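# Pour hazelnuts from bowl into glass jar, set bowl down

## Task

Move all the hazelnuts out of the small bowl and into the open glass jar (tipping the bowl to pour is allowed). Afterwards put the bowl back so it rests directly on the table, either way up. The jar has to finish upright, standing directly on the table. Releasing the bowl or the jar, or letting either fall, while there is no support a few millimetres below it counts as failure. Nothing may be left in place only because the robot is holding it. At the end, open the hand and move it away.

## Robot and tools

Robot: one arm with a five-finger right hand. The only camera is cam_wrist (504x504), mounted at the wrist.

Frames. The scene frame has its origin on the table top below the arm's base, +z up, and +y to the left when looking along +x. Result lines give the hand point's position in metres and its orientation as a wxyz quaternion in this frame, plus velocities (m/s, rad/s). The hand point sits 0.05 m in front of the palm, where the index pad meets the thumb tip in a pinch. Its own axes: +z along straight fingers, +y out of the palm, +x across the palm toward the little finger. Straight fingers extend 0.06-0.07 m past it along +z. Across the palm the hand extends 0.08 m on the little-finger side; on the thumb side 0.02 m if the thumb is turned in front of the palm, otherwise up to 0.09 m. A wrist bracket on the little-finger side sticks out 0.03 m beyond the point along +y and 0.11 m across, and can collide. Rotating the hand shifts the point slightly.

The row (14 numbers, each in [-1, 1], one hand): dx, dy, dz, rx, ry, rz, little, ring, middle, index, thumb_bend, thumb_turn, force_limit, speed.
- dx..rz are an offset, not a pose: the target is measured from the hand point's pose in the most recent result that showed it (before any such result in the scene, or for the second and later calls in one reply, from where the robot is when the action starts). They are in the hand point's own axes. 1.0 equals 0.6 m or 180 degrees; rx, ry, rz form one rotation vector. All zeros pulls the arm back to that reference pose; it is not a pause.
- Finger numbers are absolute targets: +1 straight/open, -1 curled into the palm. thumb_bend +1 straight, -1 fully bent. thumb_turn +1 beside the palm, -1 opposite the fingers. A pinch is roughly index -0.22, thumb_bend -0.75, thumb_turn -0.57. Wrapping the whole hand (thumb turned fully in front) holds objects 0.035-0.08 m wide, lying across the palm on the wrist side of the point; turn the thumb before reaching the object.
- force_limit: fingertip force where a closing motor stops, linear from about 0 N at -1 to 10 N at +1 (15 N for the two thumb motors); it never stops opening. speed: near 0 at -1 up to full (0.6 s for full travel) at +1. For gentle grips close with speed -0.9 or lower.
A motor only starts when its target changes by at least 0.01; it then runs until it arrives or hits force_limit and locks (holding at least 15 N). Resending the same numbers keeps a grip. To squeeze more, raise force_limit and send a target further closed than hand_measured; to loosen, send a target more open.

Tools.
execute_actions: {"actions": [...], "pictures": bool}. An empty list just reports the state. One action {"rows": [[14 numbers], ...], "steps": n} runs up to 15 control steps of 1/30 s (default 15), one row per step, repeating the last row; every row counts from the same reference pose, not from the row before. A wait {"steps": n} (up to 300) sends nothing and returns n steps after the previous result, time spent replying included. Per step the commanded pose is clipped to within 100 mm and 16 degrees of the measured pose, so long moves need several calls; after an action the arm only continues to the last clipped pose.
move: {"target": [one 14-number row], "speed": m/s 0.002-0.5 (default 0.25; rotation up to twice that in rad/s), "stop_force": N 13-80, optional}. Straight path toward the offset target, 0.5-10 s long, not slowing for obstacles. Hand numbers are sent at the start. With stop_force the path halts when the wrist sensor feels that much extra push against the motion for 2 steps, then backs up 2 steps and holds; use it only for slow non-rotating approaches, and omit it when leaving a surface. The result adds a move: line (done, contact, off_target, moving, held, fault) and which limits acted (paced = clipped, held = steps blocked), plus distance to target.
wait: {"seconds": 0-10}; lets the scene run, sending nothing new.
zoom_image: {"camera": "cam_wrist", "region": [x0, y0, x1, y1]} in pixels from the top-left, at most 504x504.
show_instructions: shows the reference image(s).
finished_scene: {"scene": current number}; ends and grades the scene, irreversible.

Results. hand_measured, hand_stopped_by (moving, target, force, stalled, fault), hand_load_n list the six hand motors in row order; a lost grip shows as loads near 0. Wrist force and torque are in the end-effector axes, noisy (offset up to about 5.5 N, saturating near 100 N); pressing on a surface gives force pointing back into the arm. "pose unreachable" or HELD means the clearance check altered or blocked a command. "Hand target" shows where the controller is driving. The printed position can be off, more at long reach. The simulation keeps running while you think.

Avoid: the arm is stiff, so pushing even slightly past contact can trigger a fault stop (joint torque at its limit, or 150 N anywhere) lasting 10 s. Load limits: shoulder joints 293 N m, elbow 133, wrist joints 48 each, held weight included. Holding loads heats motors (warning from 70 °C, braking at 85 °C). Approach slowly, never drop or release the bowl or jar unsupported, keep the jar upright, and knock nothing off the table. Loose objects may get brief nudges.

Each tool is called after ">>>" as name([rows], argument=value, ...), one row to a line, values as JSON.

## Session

>>> execute_actions(actions=[])

Scene clock: 0.00 s of 6000.00 s.
end_effector_position=(+0.6983, -0.3255, +0.2351) hand_measured=(+1.000, +1.000, +1.000, +1.000, +1.000, +1.000) hand_load_n=(+0.0, +0.0, +0.0, +0.0, +0.0, +0.0) hand_stopped_by=(target, target, target, target, target, target) hand_force_limit=0.00 hand_speed=-0.80 end_effector_quat_wxyz=(-0.374, -0.068, +0.910, +0.164) end_effector_velocity=(+0.001, -0.000, -0.000) end_effector_angular_velocity=(-0.002, -0.002, +0.001)
Joint positions: [-0.633 -0.528  0.983  1.926  1.811 -2.281]
Joint velocities: [ 0.001 -0.    -0.001 -0.002  0.001  0.   ]
Motor temperatures (°C, as the motors report them): [29 29 30 34 37 32]
Wrist force (N, on the end effector, along its own x y z axes, offset not removed): no reading
Wrist torque (N m, same axes, about the end effector's origin, offset not removed): no reading
Hand target: +0.698, -0.325, +0.235; -0.374, -0.068, +0.910, +0.164

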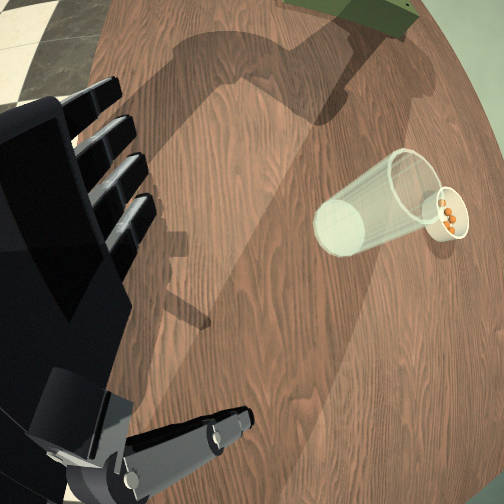

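>>> move(target=[0.0458,0.5775,0.1855,0.4884,-0.2934,-0.3761,1,1,1,1,1,-1,0,0], speed=0.25)

Scene clock: 88.40 s of 6000.00 s.
end_effector_position=(+0.6002, +0.0197, +0.2999) hand_measured=(+1.000, +1.000, +1.000, +1.000, +1.000, -1.000) hand_load_n=(+0.0, +0.0, +0.0, +0.0, +0.0, +0.0) hand_stopped_by=(target, target, target, target, target, target) hand_force_limit=0.00 hand_speed=0.00 end_effector_quat_wxyz=(-0.286, +0.645, -0.648, +0.287) end_effector_velocity=(-0.000, +0.002, +0.000) end_effector_angular_velocity=(-0.000, -0.010, +0.008)
Joint positions: [-0.396 -1.591  2.091  0.278  1.261 -3.437]
Joint velocities: [-0.002 -0.005  0.006 -0.01  -0.01  -0.004]
Motor temperatures (°C, as the motors report them): [29 29 30 34 37 32]
Wrist force (N, on the end effector, along its own x y z axes, offset not removed): [0.0 2.8 -3.4]
Wrist torque (N m, same axes, about the end effector's origin, offset not removed): [0.86 0.02 0.18]
Hand target: +0.600, +0.020, +0.300; -0.287, +0.646, -0.647, +0.287
Off the commanded pose: 0.001 m, 0 deg.
After step 120, 79.57 s passed at rest.
move: done

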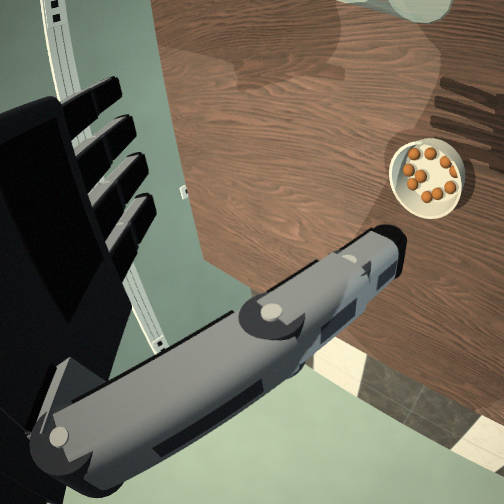

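>>> move(target=[-0.1,0.1913,0.1611,0,0,0,1,1,1,1,1,-1,0,0], speed=0.25)

Scene clock: 167.77 s of 6000.00 s.
end_effector_position=(+0.5949, +0.0798, +0.1505) hand_measured=(+1.000, +1.000, +1.000, +1.000, +1.000, -1.000) hand_load_n=(+0.0, +0.0, +0.0, +0.0, +0.0, +0.0) hand_stopped_by=(target, target, target, target, target, target) hand_force_limit=0.00 hand_speed=0.00 end_effector_quat_wxyz=(-0.286, +0.645, -0.647, +0.287) end_effector_velocity=(+0.000, +0.000, -0.002) end_effector_angular_velocity=(-0.001, +0.000, -0.001)
Joint positions: [-0.262 -1.42   2.233 -0.059  1.358 -3.34 ]
Joint velocities: [ 0.001  0.004  0.002 -0.006  0.002  0.001]
Motor temperatures (°C, as the motors report them): [29 29 30 34 37 32]
Wrist force (N, on the end effector, along its own x y z axes, offset not removed): [1.2 1.2 -3.2]
Wrist torque (N m, same axes, about the end effector's origin, offset not removed): [0.54 -0.25 0.32]
Hand target: +0.595, +0.080, +0.150; -0.286, +0.645, -0.647, +0.287
Off the commanded pose: 0.000 m, 0 deg.
After step 90, 75.03 s passed at rest.
move: done

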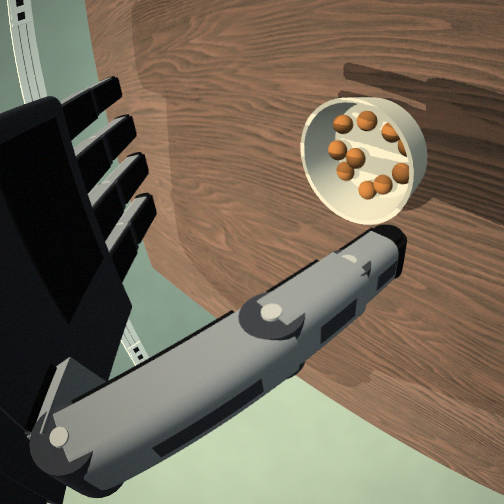

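>>> move(target=[-0.0133,0.0498,0.094,0,0,0,1,1,1,1,1,-1,0,0], speed=0.15)

Scene clock: 204.13 s of 6000.00 s.
end_effector_position=(+0.6165, +0.0878, +0.0908) hand_measured=(+1.000, +1.000, +1.000, +1.000, +1.000, -1.000) hand_load_n=(+0.0, +0.0, +0.0, +0.0, +0.0, +0.0) hand_stopped_by=(target, target, target, target, target, target) hand_force_limit=0.00 hand_speed=0.00 end_effector_quat_wxyz=(-0.286, +0.645, -0.647, +0.287) end_effector_velocity=(+0.001, +0.000, -0.002) end_effector_angular_velocity=(-0.000, -0.001, +0.000)
Joint positions: [-0.23  -1.295  2.224 -0.18   1.382 -3.318]
Joint velocities: [ 0.001  0.005 -0.    -0.005  0.001  0.001]
Motor temperatures (°C, as the motors report them): [29 29 30 34 37 32]
Wrist force (N, on the end effector, along its own x y z axes, offset not removed): [2.1 1.7 -2.2]
Wrist torque (N m, same axes, about the end effector's origin, offset not removed): [0.64 -0.47 0.33]
Hand target: +0.617, +0.088, +0.091; -0.286, +0.645, -0.647, +0.287
Off the commanded pose: 0.000 m, 0 deg.
After step 90, 32.37 s passed at rest.
move: done

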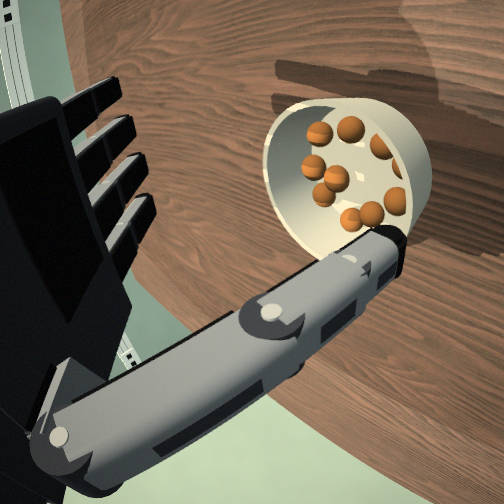

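>>> zoom_image(camera="cam_wrist", region=[250,80,450,280])

Region (250, 80, 450, 280) of cam_wrist's 504x504 image, scaled by 2.520, with more detail than that image has.

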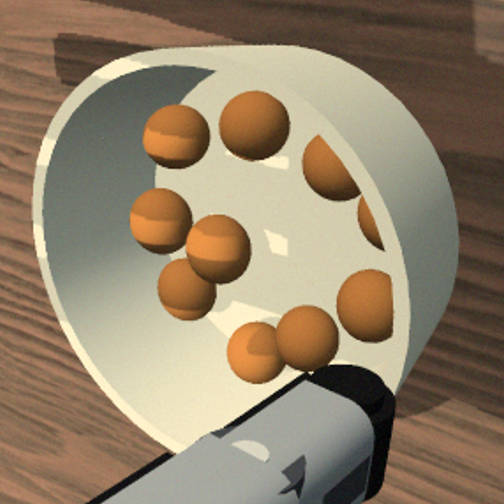

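>>> move(target=[0,0.0389,0.0215,0,0,0,1,1,1,1,1,-1,0,0], speed=0.08)

Scene clock: 284.97 s of 6000.00 s.
end_effector_position=(+0.6104, +0.0879, +0.0652) hand_measured=(+1.000, +1.000, +1.000, +1.000, +1.000, -1.000) hand_load_n=(+0.0, +0.0, +0.0, +0.0, +0.0, +0.0) hand_stopped_by=(target, target, target, target, target, target) hand_force_limit=0.00 hand_speed=0.00 end_effector_quat_wxyz=(-0.286, +0.645, -0.647, +0.287) end_effector_velocity=(-0.002, -0.000, -0.003) end_effector_angular_velocity=(-0.002, +0.002, -0.001)
Joint positions: [-0.233 -1.259  2.247 -0.239  1.379 -3.32 ]
Joint velocities: [-0.     0.003  0.003 -0.004  0.002 -0.001]
Motor temperatures (°C, as the motors report them): [29 29 30 34 37 32]
Wrist force (N, on the end effector, along its own x y z axes, offset not removed): [0.5 0.9 -3.7]
Wrist torque (N m, same axes, about the end effector's origin, offset not removed): [0.55 -0.10 0.11]
Hand target: +0.610, +0.088, +0.065; -0.286, +0.645, -0.647, +0.287
Off the commanded pose: 0.000 m, 0 deg.
After step 90, 76.93 s passed at rest.
move: done

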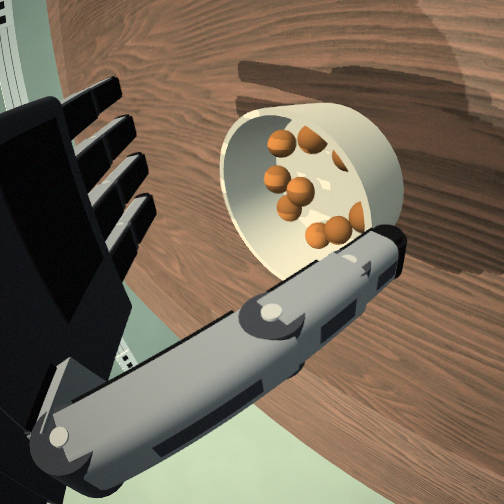

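>>> zoom_image(camera="cam_wrist", region=[200,80,440,320])

Region (200, 80, 440, 320) of cam_wrist's 504x504 image, scaled by 2.100, with more detail than that image has.

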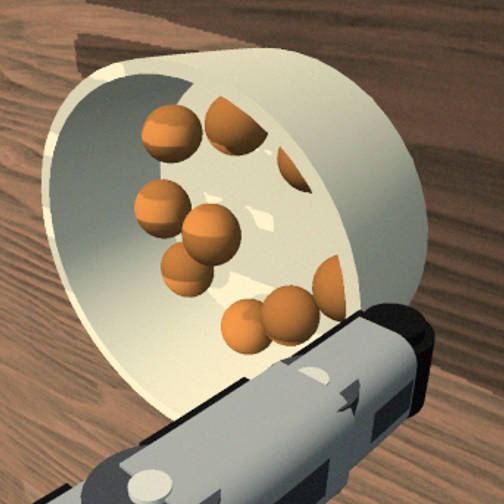

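>>> move(target=[0,0.0238,0.0035,0,0,0,1,1,1,1,1,-1,0,0], speed=0.05)

Scene clock: 338.47 s of 6000.00 s.
end_effector_position=(+0.6026, +0.0879, +0.0534) hand_measured=(+1.000, +1.000, +1.000, +1.000, +1.000, -1.000) hand_load_n=(+0.0, +0.0, +0.0, +0.0, +0.0, +0.0) hand_stopped_by=(target, target, target, target, target, target) hand_force_limit=0.00 hand_speed=0.00 end_effector_quat_wxyz=(-0.286, +0.645, -0.647, +0.287) end_effector_velocity=(-0.002, +0.000, -0.002) end_effector_angular_velocity=(+0.002, +0.001, -0.000)
Joint positions: [-0.238 -1.247  2.266 -0.269  1.375 -3.324]
Joint velocities: [-0.001  0.002  0.004 -0.005 -0.002  0.001]
Motor temperatures (°C, as the motors report them): [29 29 30 34 37 32]
Wrist force (N, on the end effector, along its own x y z axes, offset not removed): [1.3 -0.2 -3.6]
Wrist torque (N m, same axes, about the end effector's origin, offset not removed): [0.38 -0.30 0.24]
Hand target: +0.602, +0.088, +0.053; -0.286, +0.645, -0.647, +0.287
Off the commanded pose: 0.000 m, 0 deg.
After step 90, 49.70 s passed at rest.
move: done

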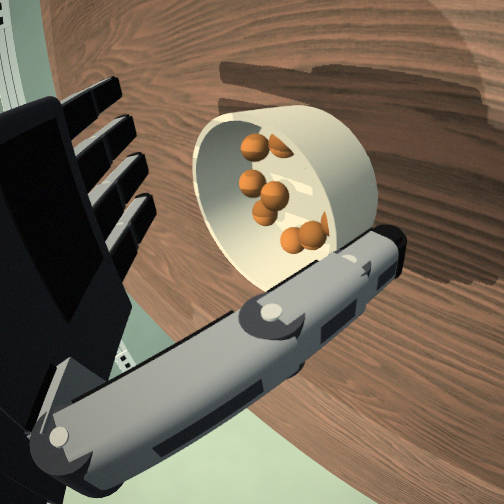

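>>> move(target=[-0.0033,0.0028,0.0303,0,0,0,1,1,1,1,1,-1,0,0], speed=0.03)

Scene clock: 433.77 s of 6000.00 s.
end_effector_position=(+0.6147, +0.0899, +0.0402) hand_measured=(+1.000, +1.000, +1.000, +1.000, +1.000, -1.000) hand_load_n=(+0.0, +0.0, +0.0, +0.0, +0.0, +0.0) hand_stopped_by=(target, target, target, target, target, target) hand_force_limit=0.00 hand_speed=0.00 end_effector_quat_wxyz=(-0.286, +0.645, -0.647, +0.287) end_effector_velocity=(+0.003, -0.001, -0.001) end_effector_angular_velocity=(+0.000, -0.001, -0.002)
Joint positions: [-0.226 -1.209  2.246 -0.289  1.384 -3.315]
Joint velocities: [-0.     0.004 -0.004 -0.002  0.001  0.002]
Motor temperatures (°C, as the motors report them): [29 29 30 34 37 32]
Wrist force (N, on the end effector, along its own x y z axes, offset not removed): [1.9 3.5 -4.3]
Wrist torque (N m, same axes, about the end effector's origin, offset not removed): [0.95 -0.37 0.33]
Hand target: +0.615, +0.090, +0.040; -0.286, +0.645, -0.647, +0.287
Off the commanded pose: 0.000 m, 0 deg.
After step 90, 91.33 s passed at rest.
move: done

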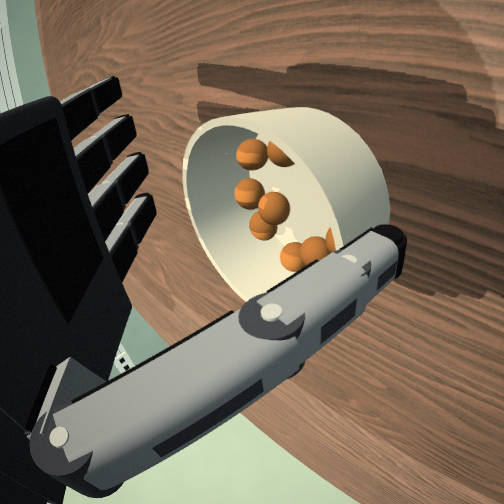

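>>> execute_actions([
  {"rows":[[0,0,0,0,0,0,1,1,-0.2,-0.2,1,-1,-0.2,-0.6]],"steps":15},
], pictures=false)

>>> execute_actions([
  {"steps":30},
])

Scene clock: 441.80 s of 6000.00 s.
end_effector_position=(+0.6148, +0.0899, +0.0402) hand_measured=(+1.000, +1.000, +0.736, +0.736, +1.000, -1.000) hand_load_n=(+0.0, +0.0, +0.0, +0.0, +0.0, +0.0) hand_stopped_by=(target, target, moving, moving, target, target) hand_force_limit=-0.20 hand_speed=-0.60 end_effector_quat_wxyz=(-0.286, +0.645, -0.647, +0.287) end_effector_velocity=(-0.001, +0.000, -0.000) end_effector_angular_velocity=(+0.001, +0.000, -0.001)
Joint positions: [-0.226 -1.209  2.246 -0.289  1.384 -3.315]
Joint velocities: [-0.    -0.     0.001 -0.001 -0.     0.001]
Motor temperatures (°C, as the motors report them): [29 29 30 34 37 32]
Wrist force (N, on the end effector, along its own x y z axes, offset not removed): [-3.8 -0.8 -0.5]
Wrist torque (N m, same axes, about the end effector's origin, offset not removed): [0.14 0.37 -0.15]
Hand target: +0.615, +0.090, +0.040; -0.286, +0.645, -0.647, +0.287
Off the commanded pose: 0.000 m, 0 deg.
Steps of this call (steps 1 to 90: nothing new was sent; then 4.53 s passed at rest; steps 91 to 105: all 15 steps of this action). Readings (end_effector_position | what the end effector reports):
91: (+0.6149, +0.0899, +0.0400) | hand_measured=(+1.000, +1.000, +1.000, +1.000, +1.000, -1.000) hand_load_n=(+0.0, +0.0, +0.0, +0.0, +0.0, +0.0) hand_stopped_by=(target, target, moving, moving, target, target) hand_force_limit=-0.20 hand_speed=-0.60
92: (+0.6149, +0.0899, +0.0400) | hand_measured=(+1.000, +1.000, +1.000, +1.000, +1.000, -1.000) hand_load_n=(+0.0, +0.0, +0.0, +0.0, +0.0, +0.0) hand_stopped_by=(target, target, moving, moving, target, target) hand_force_limit=-0.20 hand_speed=-0.60
94: (+0.6149, +0.0899, +0.0401) | hand_measured=(+1.000, +1.000, +0.980, +0.980, +1.000, -1.000) hand_load_n=(+0.0, +0.0, +0.0, +0.0, +0.0, +0.0) hand_stopped_by=(target, target, moving, moving, target, target) hand_force_limit=-0.20 hand_speed=-0.60
98: (+0.6149, +0.0899, +0.0402) | hand_measured=(+1.000, +1.000, +0.890, +0.890, +1.000, -1.000) hand_load_n=(+0.0, +0.0, +0.0, +0.0, +0.0, +0.0) hand_stopped_by=(target, target, moving, moving, target, target) hand_force_limit=-0.20 hand_speed=-0.60
105: the state above

Scene clock: 442.80 s of 6000.00 s.
end_effector_position=(+0.6148, +0.0899, +0.0402) hand_measured=(+1.000, +1.000, +0.362, +0.382, +1.002, -1.000) hand_load_n=(+0.0, +0.0, +8.5, +4.0, +2.5, +1.0) hand_stopped_by=(target, target, force, force, target, target) hand_force_limit=-0.20 hand_speed=-0.60 end_effector_quat_wxyz=(-0.286, +0.645, -0.647, +0.287) end_effector_velocity=(+0.000, +0.001, -0.000) end_effector_angular_velocity=(+0.000, -0.001, +0.001)
Joint positions: [-0.226 -1.209  2.246 -0.289  1.384 -3.315]
Joint velocities: [ 0.001  0.    -0.    -0.001 -0.     0.   ]
Motor temperatures (°C, as the motors report them): [29 29 30 34 37 32]
Wrist force (N, on the end effector, along its own x y z axes, offset not removed): [1.7 0.1 -6.3]
Wrist torque (N m, same axes, about the end effector's origin, offset not removed): [0.88 -0.25 0.26]
Hand target: +0.615, +0.090, +0.040; -0.286, +0.645, -0.647, +0.287
Off the commanded pose: 0.000 m, 0 deg.
Steps of this call (steps 1 to 30: nothing new was sent). Readings (end_effector_position | what the end effector reports):
1: (+0.6148, +0.0899, +0.0402) | hand_measured=(+1.000, +1.000, +0.714, +0.714, +1.000, -1.000) hand_load_n=(+0.0, +0.0, +0.0, +0.0, +0.0, +0.0) hand_stopped_by=(target, target, moving, moving, target, target) hand_force_limit=-0.20 hand_speed=-0.60
2: (+0.6148, +0.0899, +0.0402) | hand_measured=(+1.000, +1.000, +0.690, +0.690, +1.000, -1.000) hand_load_n=(+0.0, +0.0, +0.0, +0.0, +0.0, +0.0) hand_stopped_by=(target, target, moving, moving, target, target) hand_force_limit=-0.20 hand_speed=-0.60
4: (+0.6148, +0.0899, +0.0402) | hand_measured=(+1.000, +1.000, +0.646, +0.646, +1.000, -1.000) hand_load_n=(+0.0, +0.0, +0.0, +0.0, +0.0, +0.0) hand_stopped_by=(target, target, moving, moving, target, target) hand_force_limit=-0.20 hand_speed=-0.60
8: (+0.6148, +0.0899, +0.0402) | hand_measured=(+1.000, +1.000, +0.558, +0.558, +1.000, -1.000) hand_load_n=(+0.0, +0.0, +0.0, +0.0, +0.0, +0.0) hand_stopped_by=(target, target, moving, moving, target, target) hand_force_limit=-0.20 hand_speed=-0.60
30: the state above

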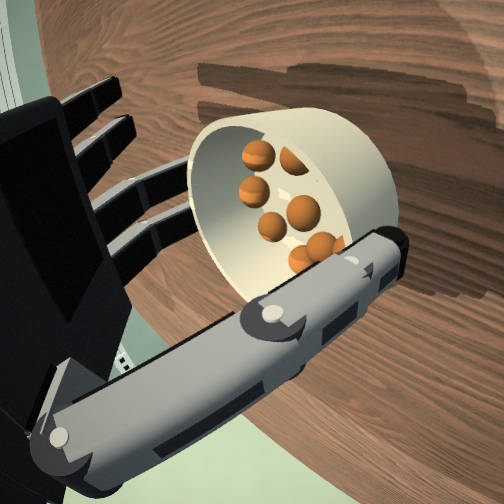

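>>> execute_actions([
  {"rows":[[0,0,0,0,0,0,1,1,-0.2,-0.2,-0.5,-1,0,-0.8]],"steps":15},
])

Scene clock: 450.73 s of 6000.00 s.
end_effector_position=(+0.6147, +0.0899, +0.0402) hand_measured=(+1.000, +1.000, +0.362, +0.382, +0.984, -1.000) hand_load_n=(+0.0, +0.0, +9.0, +4.0, +6.5, +1.0) hand_stopped_by=(target, target, force, force, force, target) hand_force_limit=0.00 hand_speed=-0.80 end_effector_quat_wxyz=(-0.286, +0.645, -0.647, +0.287) end_effector_velocity=(-0.001, +0.000, -0.000) end_effector_angular_velocity=(+0.000, +0.001, +0.001)
Joint positions: [-0.226 -1.209  2.246 -0.289  1.384 -3.315]
Joint velocities: [-0.    -0.     0.001  0.    -0.001 -0.001]
Motor temperatures (°C, as the motors report them): [29 29 30 34 37 32]
Wrist force (N, on the end effector, along its own x y z axes, offset not removed): [0.4 1.3 -8.4]
Wrist torque (N m, same axes, about the end effector's origin, offset not removed): [1.28 0.00 0.18]
Hand target: +0.615, +0.090, +0.040; -0.286, +0.645, -0.647, +0.287
Off the commanded pose: 0.000 m, 0 deg.
Steps of this call (steps 1 to 223: nothing new was sent; steps 224 to 238: all 15 steps of this action). Readings (end_effector_position | what the end effector reports):
224: (+0.6147, +0.0899, +0.0402) | hand_measured=(+1.000, +1.000, +0.362, +0.382, +1.002, -1.000) hand_load_n=(+0.0, +0.0, +8.5, +4.0, +2.5, +1.0) hand_stopped_by=(target, target, force, force, moving, target) hand_force_limit=0.00 hand_speed=-0.80
225: (+0.6147, +0.0899, +0.0402) | hand_measured=(+1.000, +1.000, +0.362, +0.382, +1.002, -1.000) hand_load_n=(+0.0, +0.0, +8.5, +4.0, +2.5, +1.0) hand_stopped_by=(target, target, force, force, moving, target) hand_force_limit=0.00 hand_speed=-0.80
227: (+0.6147, +0.0899, +0.0402) | hand_measured=(+1.000, +1.000, +0.362, +0.382, +0.998, -1.000) hand_load_n=(+0.0, +0.0, +8.5, +4.0, +3.5, +1.0) hand_stopped_by=(target, target, force, force, moving, target) hand_force_limit=0.00 hand_speed=-0.80
231: (+0.6147, +0.0899, +0.0402) | hand_measured=(+1.000, +1.000, +0.362, +0.382, +0.984, -1.000) hand_load_n=(+0.0, +0.0, +9.0, +4.0, +7.0, +1.0) hand_stopped_by=(target, target, force, force, force, target) hand_force_limit=0.00 hand_speed=-0.80
238: the state above

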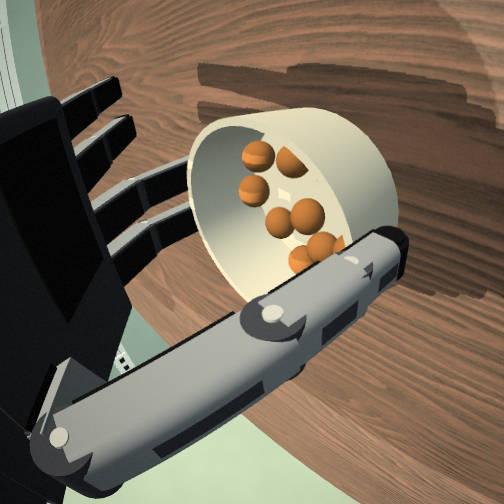

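>>> execute_actions([
  {"rows":[[0,-0.0037,-0.0033,0,0,0,1,1,-0.2,-0.2,-0.5,-1,0,-0.8]],"steps":12},
], pictures=false)

Scene clock: 473.37 s of 6000.00 s.
end_effector_position=(+0.6147, +0.0899, +0.0430) hand_measured=(+1.000, +1.000, +0.362, +0.382, +0.984, -1.000) hand_load_n=(+0.0, +0.0, +9.0, +4.5, +6.5, +1.0) hand_stopped_by=(target, target, force, force, force, target) hand_force_limit=0.00 hand_speed=-0.80 end_effector_quat_wxyz=(-0.286, +0.645, -0.647, +0.287) end_effector_velocity=(+0.001, -0.000, +0.002) end_effector_angular_velocity=(-0.001, -0.001, -0.001)
Joint positions: [-0.226 -1.214  2.245 -0.283  1.384 -3.315]
Joint velocities: [ 0.    -0.003 -0.001  0.002  0.001  0.001]
Motor temperatures (°C, as the motors report them): [29 29 30 34 37 32]
Wrist force (N, on the end effector, along its own x y z axes, offset not removed): [-1.0 4.2 -3.5]
Wrist torque (N m, same axes, about the end effector's origin, offset not removed): [0.96 0.05 0.31]
Hand target: +0.615, +0.090, +0.043; -0.286, +0.645, -0.647, +0.287
Off the commanded pose: 0.000 m, 0 deg.
Steps of this call (steps 1 to 90: nothing new was sent; then 19.23 s passed at rest; steps 91 to 102: all 12 steps of this action). Readings (end_effector_position | what the end effector reports):
91: (+0.6147, +0.0899, +0.0402) | hand_measured=(+1.000, +1.000, +0.362, +0.382, +0.984, -1.000) hand_load_n=(+0.0, +0.0, +9.0, +4.0, +6.5, +1.0) hand_stopped_by=(target, target, force, force, force, target) hand_force_limit=0.00 hand_speed=-0.80
92: (+0.6146, +0.0899, +0.0405) | hand_measured=(+1.000, +1.000, +0.362, +0.382, +0.984, -1.000) hand_load_n=(+0.0, +0.0, +9.0, +4.5, +6.5, +1.0) hand_stopped_by=(target, target, force, force, force, target) hand_force_limit=0.00 hand_speed=-0.80
94: (+0.6145, +0.0899, +0.0415) | hand_measured=(+1.000, +1.000, +0.362, +0.382, +0.984, -1.000) hand_load_n=(+0.0, +0.0, +9.0, +4.5, +6.5, +1.0) hand_stopped_by=(target, target, force, force, force, target) hand_force_limit=0.00 hand_speed=-0.80
98: (+0.6146, +0.0899, +0.0426) | hand_measured=(+1.000, +1.000, +0.362, +0.382, +0.984, -1.000) hand_load_n=(+0.0, +0.0, +9.0, +4.5, +6.5, +1.0) hand_stopped_by=(target, target, force, force, force, target) hand_force_limit=0.00 hand_speed=-0.80
102: the state above

>>> execute_actions([
  {"rows":[[0,0,0,0,0,0,1,1,-0.4,-0.4,-0.7,-1,1.0,-0.9]],"steps":15},
])

Scene clock: 479.97 s of 6000.00 s.
end_effector_position=(+0.6148, +0.0898, +0.0430) hand_measured=(+1.000, +1.000, +0.354, +0.364, +0.956, -1.000) hand_load_n=(+0.0, +0.0, +9.5, +10.0, +14.5, +1.0) hand_stopped_by=(target, target, force, force, moving, target) hand_force_limit=1.00 hand_speed=-0.90 end_effector_quat_wxyz=(-0.286, +0.645, -0.647, +0.287) end_effector_velocity=(-0.001, +0.001, -0.001) end_effector_angular_velocity=(+0.000, +0.001, +0.000)
Joint positions: [-0.226 -1.214  2.245 -0.283  1.384 -3.315]
Joint velocities: [ 0.001  0.001  0.001 -0.     0.     0.   ]
Motor temperatures (°C, as the motors report them): [29 29 30 34 37 32]
Wrist force (N, on the end effector, along its own x y z axes, offset not removed): [1.4 1.9 -0.8]
Wrist torque (N m, same axes, about the end effector's origin, offset not removed): [0.36 -0.24 0.33]
Hand target: +0.615, +0.090, +0.043; -0.286, +0.645, -0.647, +0.287
Off the commanded pose: 0.000 m, 0 deg.
Steps of this call (steps 1 to 140: nothing new was sent; then 1.43 s passed at rest; steps 141 to 155: all 15 steps of this action). Readings (end_effector_position | what the end effector reports):
141: (+0.6148, +0.0899, +0.0432) | hand_measured=(+1.000, +1.000, +0.362, +0.382, +0.984, -1.000) hand_load_n=(+0.0, +0.0, +9.0, +4.5, +6.5, +1.0) hand_stopped_by=(target, target, moving, moving, moving, target) hand_force_limit=1.00 hand_speed=-0.90
142: (+0.6148, +0.0899, +0.0432) | hand_measured=(+1.000, +1.000, +0.362, +0.382, +0.984, -1.000) hand_load_n=(+0.0, +0.0, +9.0, +4.5, +6.5, +1.0) hand_stopped_by=(target, target, moving, moving, moving, target) hand_force_limit=1.00 hand_speed=-0.90
144: (+0.6148, +0.0899, +0.0432) | hand_measured=(+1.000, +1.000, +0.358, +0.378, +0.984, -1.000) hand_load_n=(+0.0, +0.0, +9.5, +5.0, +7.0, +1.0) hand_stopped_by=(target, target, moving, moving, moving, target) hand_force_limit=1.00 hand_speed=-0.90
148: (+0.6148, +0.0898, +0.0431) | hand_measured=(+1.000, +1.000, +0.354, +0.364, +0.976, -1.000) hand_load_n=(+0.0, +0.0, +9.5, +9.5, +10.0, +1.0) hand_stopped_by=(target, target, force, force, moving, target) hand_force_limit=1.00 hand_speed=-0.90
155: the state above

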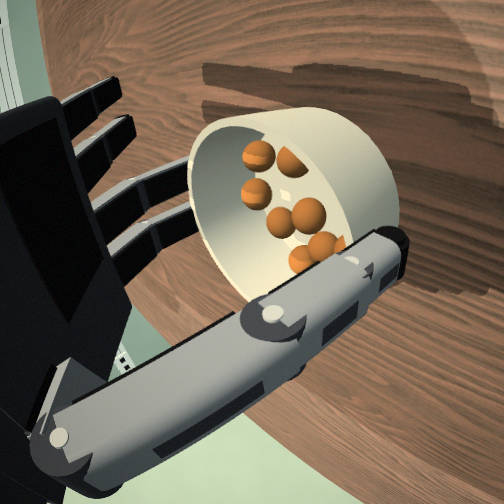

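>>> move(target=[0.1833,-0.223,-0.1807,0,0,0,1,1,-0.4,-0.4,-0.7,-1,1.0,-0.9], speed=0.12)

Scene clock: 538.00 s of 6000.00 s.
end_effector_position=(+0.6241, -0.0201, +0.2143) hand_measured=(+1.000, +1.000, +0.354, +0.364, +0.960, -1.000) hand_load_n=(+0.0, +0.0, +9.5, +10.0, +13.5, +1.0) hand_stopped_by=(target, target, force, force, force, target) hand_force_limit=1.00 hand_speed=-0.90 end_effector_quat_wxyz=(-0.286, +0.645, -0.648, +0.287) end_effector_velocity=(+0.000, -0.001, +0.002) end_effector_angular_velocity=(-0.000, +0.000, +0.001)
Joint positions: [-0.457 -1.452  2.125  0.119  1.218 -3.482]
Joint velocities: [-0.002 -0.002 -0.002  0.005 -0.002 -0.002]
Motor temperatures (°C, as the motors report them): [29 29 30 34 37 32]
Wrist force (N, on the end effector, along its own x y z axes, offset not removed): [1.8 1.5 -4.9]
Wrist torque (N m, same axes, about the end effector's origin, offset not removed): [0.60 -0.25 0.21]
Hand target: +0.624, -0.020, +0.215; -0.286, +0.645, -0.647, +0.287
Off the commanded pose: 0.001 m, 0 deg.
After step 90, 52.80 s passed at rest.
move: done

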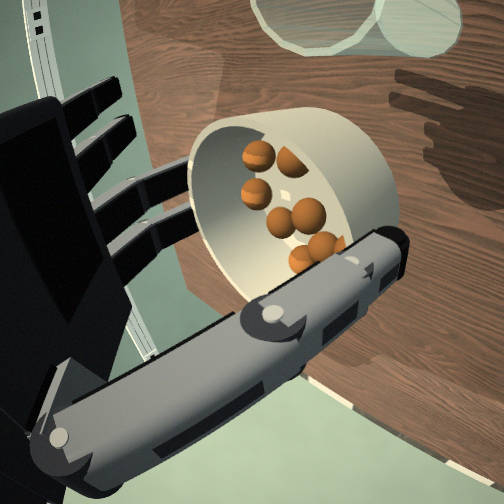

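>>> move(target=[0.2167,-0.005,-0.0045,0,0.1305,-0.1442,1,1,-0.4,-0.4,-0.7,-1,1.0,-0.9], speed=0.08)

Scene clock: 551.60 s of 6000.00 s.
end_effector_position=(+0.6237, -0.1498, +0.2183) hand_measured=(+1.000, +1.000, +0.354, +0.364, +0.960, -1.000) hand_load_n=(+0.0, +0.0, +9.5, +10.0, +13.5, +1.5) hand_stopped_by=(target, target, force, force, force, target) hand_force_limit=1.00 hand_speed=-0.90 end_effector_quat_wxyz=(-0.079, +0.702, -0.532, +0.467) end_effector_velocity=(-0.001, -0.001, -0.001) end_effector_angular_velocity=(-0.009, +0.003, +0.000)
Joint positions: [-0.448 -1.479  2.162 -0.104  1.573 -3.896]
Joint velocities: [ 0.001  0.     0.003 -0.004  0.005 -0.008]
Motor temperatures (°C, as the motors report them): [29 29 30 34 37 32]
Wrist force (N, on the end effector, along its own x y z axes, offset not removed): [-1.2 5.4 -1.9]
Wrist torque (N m, same axes, about the end effector's origin, offset not removed): [1.04 -0.02 0.38]
Hand target: +0.624, -0.150, +0.218; -0.078, +0.702, -0.532, +0.468
Off the commanded pose: 0.000 m, 0 deg.
After step 90, 6.40 s passed at rest.
move: done

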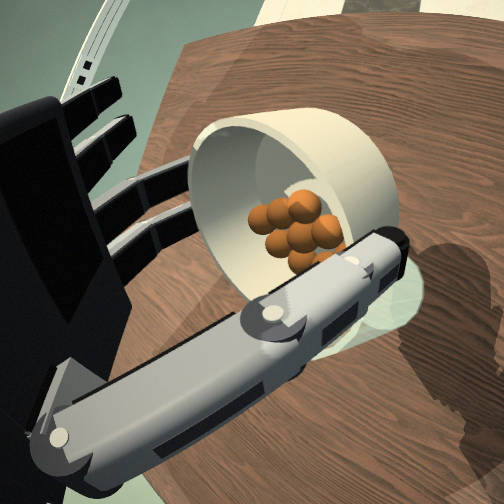

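>>> move(target=[-0.0057,0.0061,0.0055,0,0.0559,-0.0618,1,1,-0.4,-0.4,-0.7,-1,1.0,-0.9], speed=0.04)

Scene clock: 573.57 s of 6000.00 s.
end_effector_position=(+0.6236, -0.1499, +0.2124) hand_measured=(+1.000, +1.000, +0.354, +0.364, +0.960, -1.000) hand_load_n=(+0.0, +0.0, +9.5, +10.0, +13.5, +2.0) hand_stopped_by=(target, target, force, force, force, target) hand_force_limit=1.00 hand_speed=-0.90 end_effector_quat_wxyz=(+0.013, +0.706, -0.467, +0.532) end_effector_velocity=(+0.000, +0.000, -0.000) end_effector_angular_velocity=(-0.016, -0.000, -0.000)
Joint positions: [-0.347 -1.46   2.215 -0.3    1.778 -4.053]
Joint velocities: [ 0.006  0.002  0.003 -0.013  0.012 -0.011]
Motor temperatures (°C, as the motors report them): [29 29 30 34 37 32]
Wrist force (N, on the end effector, along its own x y z axes, offset not removed): [-0.9 3.8 -2.1]
Wrist torque (N m, same axes, about the end effector's origin, offset not removed): [0.86 -0.20 0.39]
Hand target: +0.624, -0.150, +0.212; +0.014, +0.706, -0.466, +0.532
Off the commanded pose: 0.000 m, 0 deg.
After step 90, 15.43 s passed at rest.
move: done

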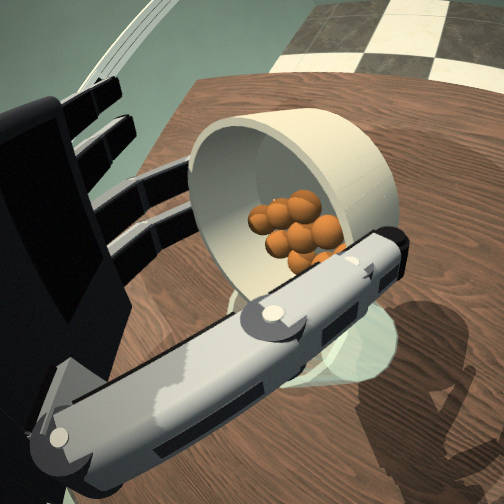

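>>> execute_actions(actions=[])

Scene clock: 601.17 s of 6000.00 s.
end_effector_position=(+0.6236, -0.1499, +0.2123) hand_measured=(+1.000, +1.000, +0.354, +0.364, +0.960, -1.000) hand_load_n=(+0.0, +0.0, +9.5, +10.0, +13.5, +2.0) hand_stopped_by=(target, target, force, force, force, target) hand_force_limit=1.00 hand_speed=-0.90 end_effector_quat_wxyz=(+0.014, +0.706, -0.466, +0.532) end_effector_velocity=(+0.001, -0.000, +0.001) end_effector_angular_velocity=(+0.001, -0.001, -0.000)
Joint positions: [-0.346 -1.46   2.215 -0.302  1.78  -4.054]
Joint velocities: [ 0.     0.    -0.001  0.    -0.     0.001]
Motor temperatures (°C, as the motors report them): [29 29 30 34 37 32]
Wrist force (N, on the end effector, along its own x y z axes, offset not removed): [-1.8 1.1 -4.4]
Wrist torque (N m, same axes, about the end effector's origin, offset not removed): [0.50 0.04 0.24]
Hand target: +0.624, -0.150, +0.212; +0.014, +0.706, -0.466, +0.532
Off the commanded pose: 0.000 m, 0 deg.
Steps of this call (steps 1 to 90: nothing new was sent; then 24.60 s passed at rest). Readings (end_effector_position | what the end effector reports):
1: (+0.6236, -0.1499, +0.2124) | hand_measured=(+1.000, +1.000, +0.354, +0.364, +0.960, -1.000) hand_load_n=(+0.0, +0.0, +9.5, +10.0, +13.5, +2.0) hand_stopped_by=(target, target, force, force, force, target) hand_force_limit=1.00 hand_speed=-0.90
2: (+0.6236, -0.1499, +0.2124) | hand_measured=(+1.000, +1.000, +0.354, +0.364, +0.960, -1.000) hand_load_n=(+0.0, +0.0, +9.5, +10.0, +13.5, +2.0) hand_stopped_by=(target, target, force, force, force, target) hand_force_limit=1.00 hand_speed=-0.90
4: (+0.6236, -0.1499, +0.2124) | hand_measured=(+1.000, +1.000, +0.354, +0.364, +0.960, -1.000) hand_load_n=(+0.0, +0.0, +9.5, +10.0, +13.5, +2.0) hand_stopped_by=(target, target, force, force, force, target) hand_force_limit=1.00 hand_speed=-0.90
8: (+0.6236, -0.1499, +0.2123) | hand_measured=(+1.000, +1.000, +0.354, +0.364, +0.960, -1.000) hand_load_n=(+0.0, +0.0, +9.5, +10.0, +13.5, +2.0) hand_stopped_by=(target, target, force, force, force, target) hand_force_limit=1.00 hand_speed=-0.90
90: the state above

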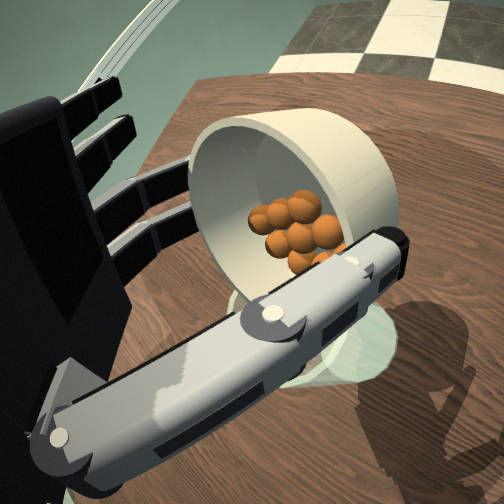

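>>> zoom_image(camera="cam_wrist", region=[200, 230, 440, 430])

Region (200, 230, 440, 430) of cam_wrist's 504x504 image, scaled by 2.100, with more detail than that image has.

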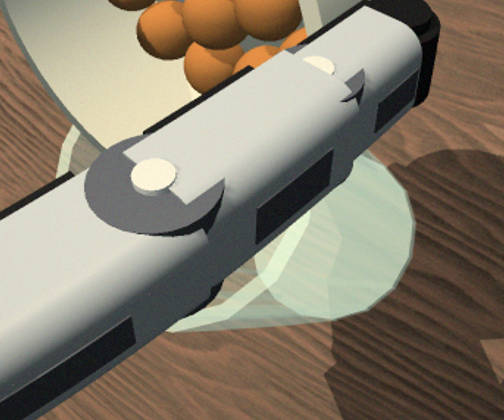

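>>> move(target=[-0.002,-0.0214,0.020,0,0,0,1,1,-0.4,-0.4,-0.7,-1,1.0,-0.9], speed=0.02)

Scene clock: 672.50 s of 6000.00 s.
end_effector_position=(+0.6408, -0.1481, +0.2124) hand_measured=(+1.000, +1.000, +0.354, +0.364, +0.960, -1.000) hand_load_n=(+0.0, +0.0, +9.5, +10.0, +13.5, +2.0) hand_stopped_by=(target, target, force, force, force, target) hand_force_limit=1.00 hand_speed=-0.90 end_effector_quat_wxyz=(+0.014, +0.706, -0.466, +0.532) end_effector_velocity=(+0.004, +0.000, +0.001) end_effector_angular_velocity=(+0.000, -0.002, -0.000)
Joint positions: [-0.328 -1.432  2.182 -0.295  1.796 -4.046]
Joint velocities: [ 0.003  0.004 -0.006  0.     0.002  0.003]
Motor temperatures (°C, as the motors report them): [29 29 30 34 37 32]
Wrist force (N, on the end effector, along its own x y z axes, offset not removed): [0.1 2.4 -2.4]
Wrist torque (N m, same axes, about the end effector's origin, offset not removed): [0.57 -0.39 0.25]
Hand target: +0.641, -0.148, +0.212; +0.014, +0.706, -0.466, +0.532
Off the commanded pose: 0.000 m, 0 deg.
After step 90, 67.17 s passed at rest.
move: done

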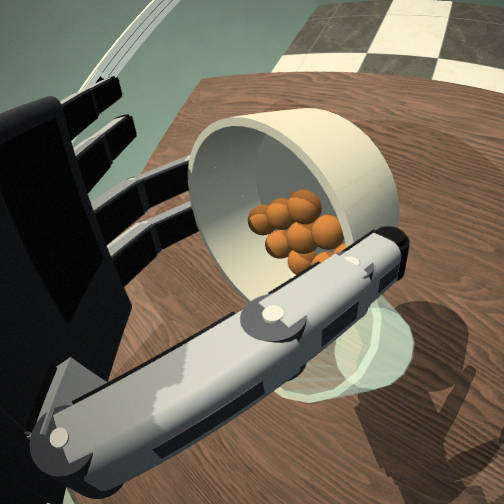

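>>> move(target=[-0.0107,0.0002,0.0002,0,0.0559,-0.0618,1,1,-0.4,-0.4,-0.7,-1,1.0,-0.9], speed=0.04)

Scene clock: 684.97 s of 6000.00 s.
end_effector_position=(+0.6407, -0.1441, +0.2075) hand_measured=(+1.000, +1.000, +0.354, +0.364, +0.960, -1.000) hand_load_n=(+0.0, +0.0, +9.5, +10.0, +13.5, +2.0) hand_stopped_by=(target, target, force, force, force, target) hand_force_limit=1.00 hand_speed=-0.90 end_effector_quat_wxyz=(+0.105, +0.699, -0.393, +0.588) end_effector_velocity=(+0.000, +0.000, +0.000) end_effector_angular_velocity=(-0.016, -0.002, -0.000)
Joint positions: [-0.24  -1.388  2.236 -0.536  1.971 -4.252]
Joint velocities: [ 0.004  0.003  0.004 -0.018  0.009 -0.014]
Motor temperatures (°C, as the motors report them): [29 29 30 34 37 32]
Wrist force (N, on the end effector, along its own x y z axes, offset not removed): [-1.5 4.1 -2.7]
Wrist torque (N m, same axes, about the end effector's origin, offset not removed): [0.97 -0.11 0.33]
Hand target: +0.641, -0.144, +0.207; +0.106, +0.699, -0.393, +0.588
Off the commanded pose: 0.000 m, 0 deg.
After step 90, 5.93 s passed at rest.
move: done

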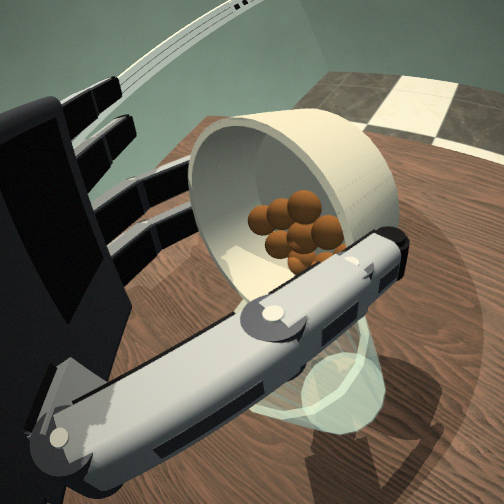

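>>> move(target=[-0.016,-0.0035,-0.0031,0,0.0559,-0.0618,1,1,-0.4,-0.4,-0.7,-1,1.0,-0.9], speed=0.03)

Scene clock: 701.60 s of 6000.00 s.
end_effector_position=(+0.6407, -0.1375, +0.2001) hand_measured=(+1.000, +1.000, +0.354, +0.364, +0.960, -1.000) hand_load_n=(+0.0, +0.0, +9.5, +10.0, +13.5, +2.0) hand_stopped_by=(target, target, force, force, force, target) hand_force_limit=1.00 hand_speed=-0.90 end_effector_quat_wxyz=(+0.195, +0.680, -0.314, +0.634) end_effector_velocity=(-0.001, +0.000, -0.001) end_effector_angular_velocity=(-0.015, +0.001, +0.000)
Joint positions: [-0.172 -1.316  2.295 -0.844  2.095 -4.511]
Joint velocities: [ 0.003  0.005  0.004 -0.019  0.005 -0.016]
Motor temperatures (°C, as the motors report them): [29 29 30 34 37 32]
Wrist force (N, on the end effector, along its own x y z axes, offset not removed): [-1.8 1.7 -6.0]
Wrist torque (N m, same axes, about the end effector's origin, offset not removed): [0.80 -0.02 0.31]
Hand target: +0.641, -0.137, +0.200; +0.196, +0.680, -0.313, +0.634
Off the commanded pose: 0.000 m, 0 deg.
After step 90, 9.07 s passed at rest.
move: done

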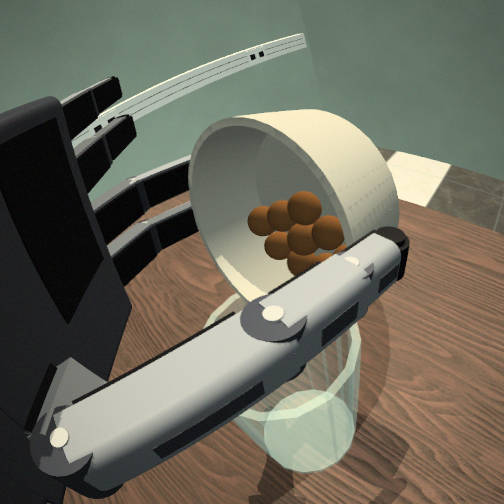

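>>> move(target=[-0.0019,-0.0079,-0.0071,0,0.0559,-0.0618,1,1,-0.4,-0.4,-0.7,-1,1.0,-0.9], speed=0.025)

Scene clock: 717.40 s of 6000.00 s.
end_effector_position=(+0.6407, -0.1311, +0.2001) hand_measured=(+1.000, +1.000, +0.354, +0.364, +0.960, -1.000) hand_load_n=(+0.0, +0.0, +9.5, +10.0, +13.5, +2.0) hand_stopped_by=(target, target, force, force, force, target) hand_force_limit=1.00 hand_speed=-0.90 end_effector_quat_wxyz=(+0.282, +0.649, -0.229, +0.669) end_effector_velocity=(-0.001, +0.001, -0.001) end_effector_angular_velocity=(-0.011, +0.001, +0.000)
Joint positions: [-0.135 -1.228  2.352 -1.192  2.141 -4.809]
Joint velocities: [ 0.001  0.005  0.004 -0.017  0.    -0.014]
Motor temperatures (°C, as the motors report them): [29 29 30 34 37 32]
Wrist force (N, on the end effector, along its own x y z axes, offset not removed): [0.4 1.0 -4.7]
Wrist torque (N m, same axes, about the end effector's origin, offset not removed): [0.58 -0.32 0.41]
Hand target: +0.641, -0.131, +0.200; +0.282, +0.649, -0.228, +0.669
Off the commanded pose: 0.000 m, 0 deg.
move: done

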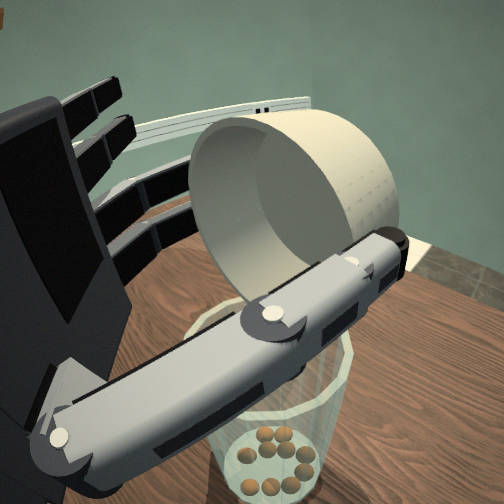

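>>> move(target=[0.004,-0.0045,-0.006,0,0.0559,-0.0618,1,1,-0.4,-0.4,-0.7,-1,1.0,-0.9], speed=0.06)

>>> zoom_image(camera="cam_wrist", region=[170, 200, 420, 504])

Scene clock: 734.90 s of 6000.00 s.
end_effector_position=(+0.6398, -0.1265, +0.2022) hand_measured=(+1.000, +1.000, +0.354, +0.364, +0.960, -1.000) hand_load_n=(+0.0, +0.0, +9.5, +10.0, +13.5, +2.0) hand_stopped_by=(target, target, force, force, force, target) hand_force_limit=1.00 hand_speed=-0.90 end_effector_quat_wxyz=(+0.363, +0.608, -0.140, +0.692) end_effector_velocity=(+0.000, +0.000, -0.000) end_effector_angular_velocity=(-0.017, -0.000, +0.000)
Joint positions: [-0.135 -1.116  2.404 -1.554  2.099 -5.105]
Joint velocities: [-0.002  0.009  0.003 -0.023 -0.006 -0.018]
Motor temperatures (°C, as the motors report them): [29 29 30 34 37 32]
Wrist force (N, on the end effector, along its own x y z axes, offset not removed): [-2.0 -1.1 -4.8]
Wrist torque (N m, same axes, about the end effector's origin, offset not removed): [0.21 -0.02 0.16]
Hand target: +0.640, -0.127, +0.202; +0.364, +0.607, -0.139, +0.692
Off the commanded pose: 0.000 m, 0 deg.
After step 180, 9.03 s passed at rest.
move: done

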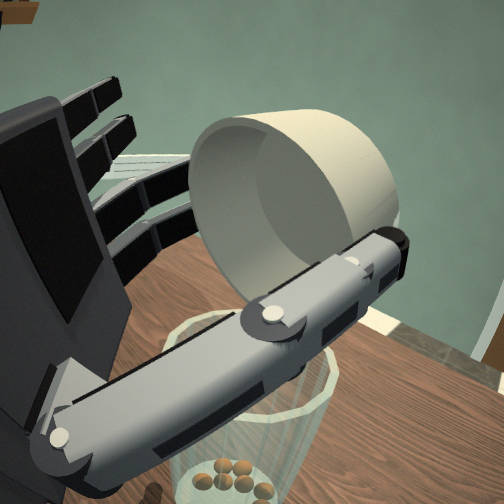

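Region (170, 200, 420, 504) of cam_wrist's 504x504 image, scaled by 1.658, with more detail than that image has; it fills the left 414 columns of this view, and the rest is white.

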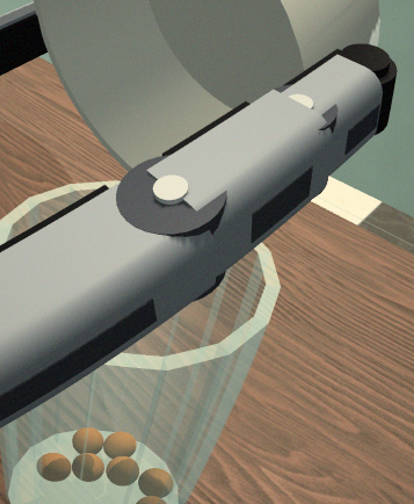

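>>> move(target=[0.0548,0.0148,0.0134,0,-0.1491,0.1648,1,1,-0.4,-0.4,-0.7,-1,1.0,-0.9], speed=0.2)

Scene clock: 759.90 s of 6000.00 s.
end_effector_position=(+0.6399, -0.1269, +0.2370) hand_measured=(+1.000, +1.000, +0.354, +0.364, +0.960, -1.000) hand_load_n=(+0.0, +0.0, +9.5, +10.0, +13.5, +2.0) hand_stopped_by=(target, target, force, force, force, target) hand_force_limit=1.00 hand_speed=-0.90 end_effector_quat_wxyz=(+0.134, +0.694, -0.368, +0.604) end_effector_velocity=(+0.001, +0.000, +0.001) end_effector_angular_velocity=(+0.013, +0.001, +0.002)
Joint positions: [-0.183 -1.415  2.231 -0.554  2.05  -4.32 ]
Joint velocities: [-0.003 -0.003 -0.004  0.016 -0.008  0.012]
Motor temperatures (°C, as the motors report them): [29 29 30 34 37 32]
Wrist force (N, on the end effector, along its own x y z axes, offset not removed): [-1.3 3.0 -8.2]
Wrist torque (N m, same axes, about the end effector's origin, offset not removed): [1.19 0.05 0.24]
Hand target: +0.640, -0.127, +0.237; +0.134, +0.694, -0.369, +0.603
Off the commanded pose: 0.000 m, 0 deg.
After step 90, 19.73 s passed at rest.
move: done

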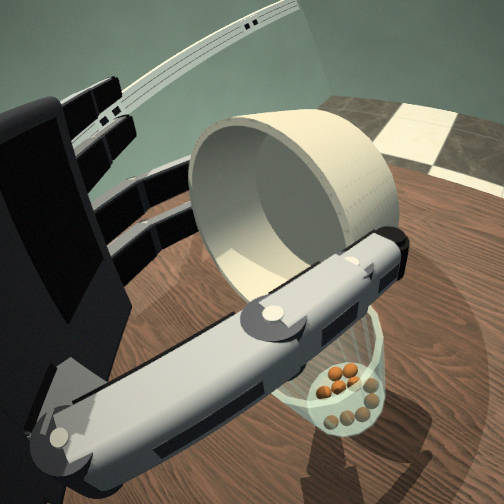

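>>> move(target=[-0.2287,-0.2018,-0.2268,0,-0.2609,0.2884,1,1,-0.4,-0.4,-0.7,-1,1.0,-0.9], speed=0.3)

Scene clock: 783.20 s of 6000.00 s.
end_effector_position=(+0.6210, +0.0905, +0.1717) hand_measured=(+1.000, +1.000, +0.354, +0.364, +0.960, -1.000) hand_load_n=(+0.0, +0.0, +9.5, +10.0, +13.5, +1.0) hand_stopped_by=(target, target, force, force, force, target) hand_force_limit=1.00 hand_speed=-0.90 end_effector_quat_wxyz=(-0.288, +0.645, -0.648, +0.285) end_effector_velocity=(+0.000, +0.003, -0.001) end_effector_angular_velocity=(+0.012, -0.002, +0.002)
Joint positions: [-0.223 -1.41   2.166 -0.008  1.383 -3.31 ]
Joint velocities: [ 0.     0.002  0.002 -0.005 -0.009  0.008]
Motor temperatures (°C, as the motors report them): [29 29 30 34 37 32]
Wrist force (N, on the end effector, along its own x y z axes, offset not removed): [2.6 1.7 -4.7]
Wrist torque (N m, same axes, about the end effector's origin, offset not removed): [0.64 -0.44 0.37]
Hand target: +0.621, +0.091, +0.172; -0.288, +0.644, -0.648, +0.285
Off the commanded pose: 0.000 m, 0 deg.
After step 90, 17.70 s passed at rest.
move: done

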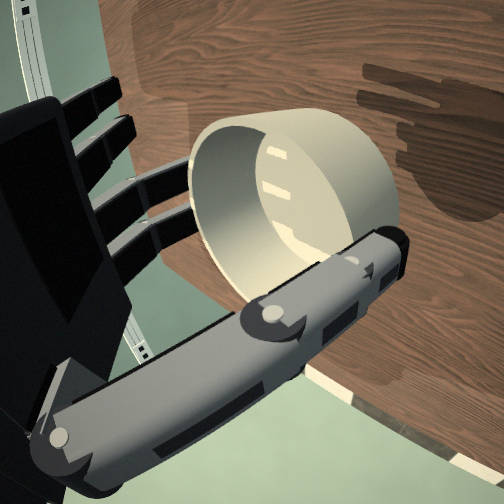

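>>> move(target=[0,0.1474,0.1327,0,0,0,1,1,-0.4,-0.4,-0.7,-1,1.0,-0.9], speed=0.15)

Scene clock: 797.20 s of 6000.00 s.
end_effector_position=(+0.6205, +0.0912, +0.0532) hand_measured=(+1.000, +1.000, +0.354, +0.364, +0.960, -1.000) hand_load_n=(+0.0, +0.0, +9.5, +10.0, +13.5, +1.0) hand_stopped_by=(target, target, force, force, force, target) hand_force_limit=1.00 hand_speed=-0.90 end_effector_quat_wxyz=(-0.288, +0.645, -0.648, +0.285) end_effector_velocity=(-0.001, +0.000, -0.003) end_effector_angular_velocity=(-0.000, +0.001, +0.000)
Joint positions: [-0.222 -1.225  2.23  -0.257  1.384 -3.309]
Joint velocities: [ 0.     0.005  0.002 -0.005  0.    -0.   ]
Motor temperatures (°C, as the motors report them): [29 29 30 34 37 32]
Wrist force (N, on the end effector, along its own x y z axes, offset not removed): [1.3 2.9 -4.8]
Wrist torque (N m, same axes, about the end effector's origin, offset not removed): [0.93 -0.19 0.20]
Hand target: +0.621, +0.091, +0.053; -0.288, +0.645, -0.648, +0.285
Off the commanded pose: 0.000 m, 0 deg.
After step 90, 9.63 s passed at rest.
move: done

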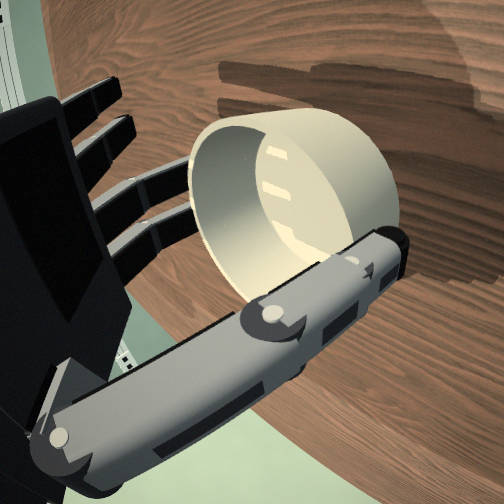

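>>> move(target=[0,0.031,0.0279,0,0,0,1,1,-0.4,-0.4,-0.7,-1,1.0,-0.9], speed=0.006, stop_force=13)

Scene clock: 810.27 s of 6000.00 s.
end_effector_position=(+0.6205, +0.0914, +0.0396) hand_measured=(+1.000, +1.000, +0.354, +0.364, +0.960, -1.000) hand_load_n=(+0.0, +0.0, +9.0, +10.0, +13.5, +0.0) hand_stopped_by=(target, target, force, force, force, target) hand_force_limit=1.00 hand_speed=-0.90 end_effector_quat_wxyz=(-0.288, +0.645, -0.648, +0.285) end_effector_velocity=(-0.003, +0.001, +0.001) end_effector_angular_velocity=(+0.001, +0.006, +0.001)
Joint positions: [-0.222 -1.201  2.235 -0.285  1.384 -3.309]
Joint velocities: [ 0.001 -0.003  0.002  0.007  0.    -0.   ]
Motor temperatures (°C, as the motors report them): [29 29 30 34 37 32]
Wrist force (N, on the end effector, along its own x y z axes, offset not removed): [1.0 -0.4 -7.3]
Wrist torque (N m, same axes, about the end effector's origin, offset not removed): [0.57 -0.13 0.19]
Hand target: +0.621, +0.091, +0.040; -0.288, +0.645, -0.648, +0.285
Off the commanded pose: 0.011 m, 0 deg.
After step 90, 7.47 s passed at rest.
move: contact

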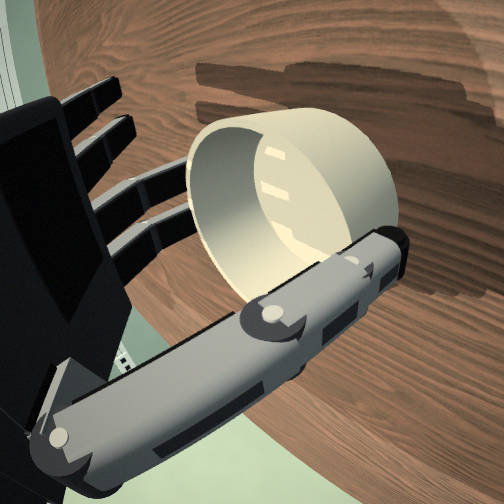

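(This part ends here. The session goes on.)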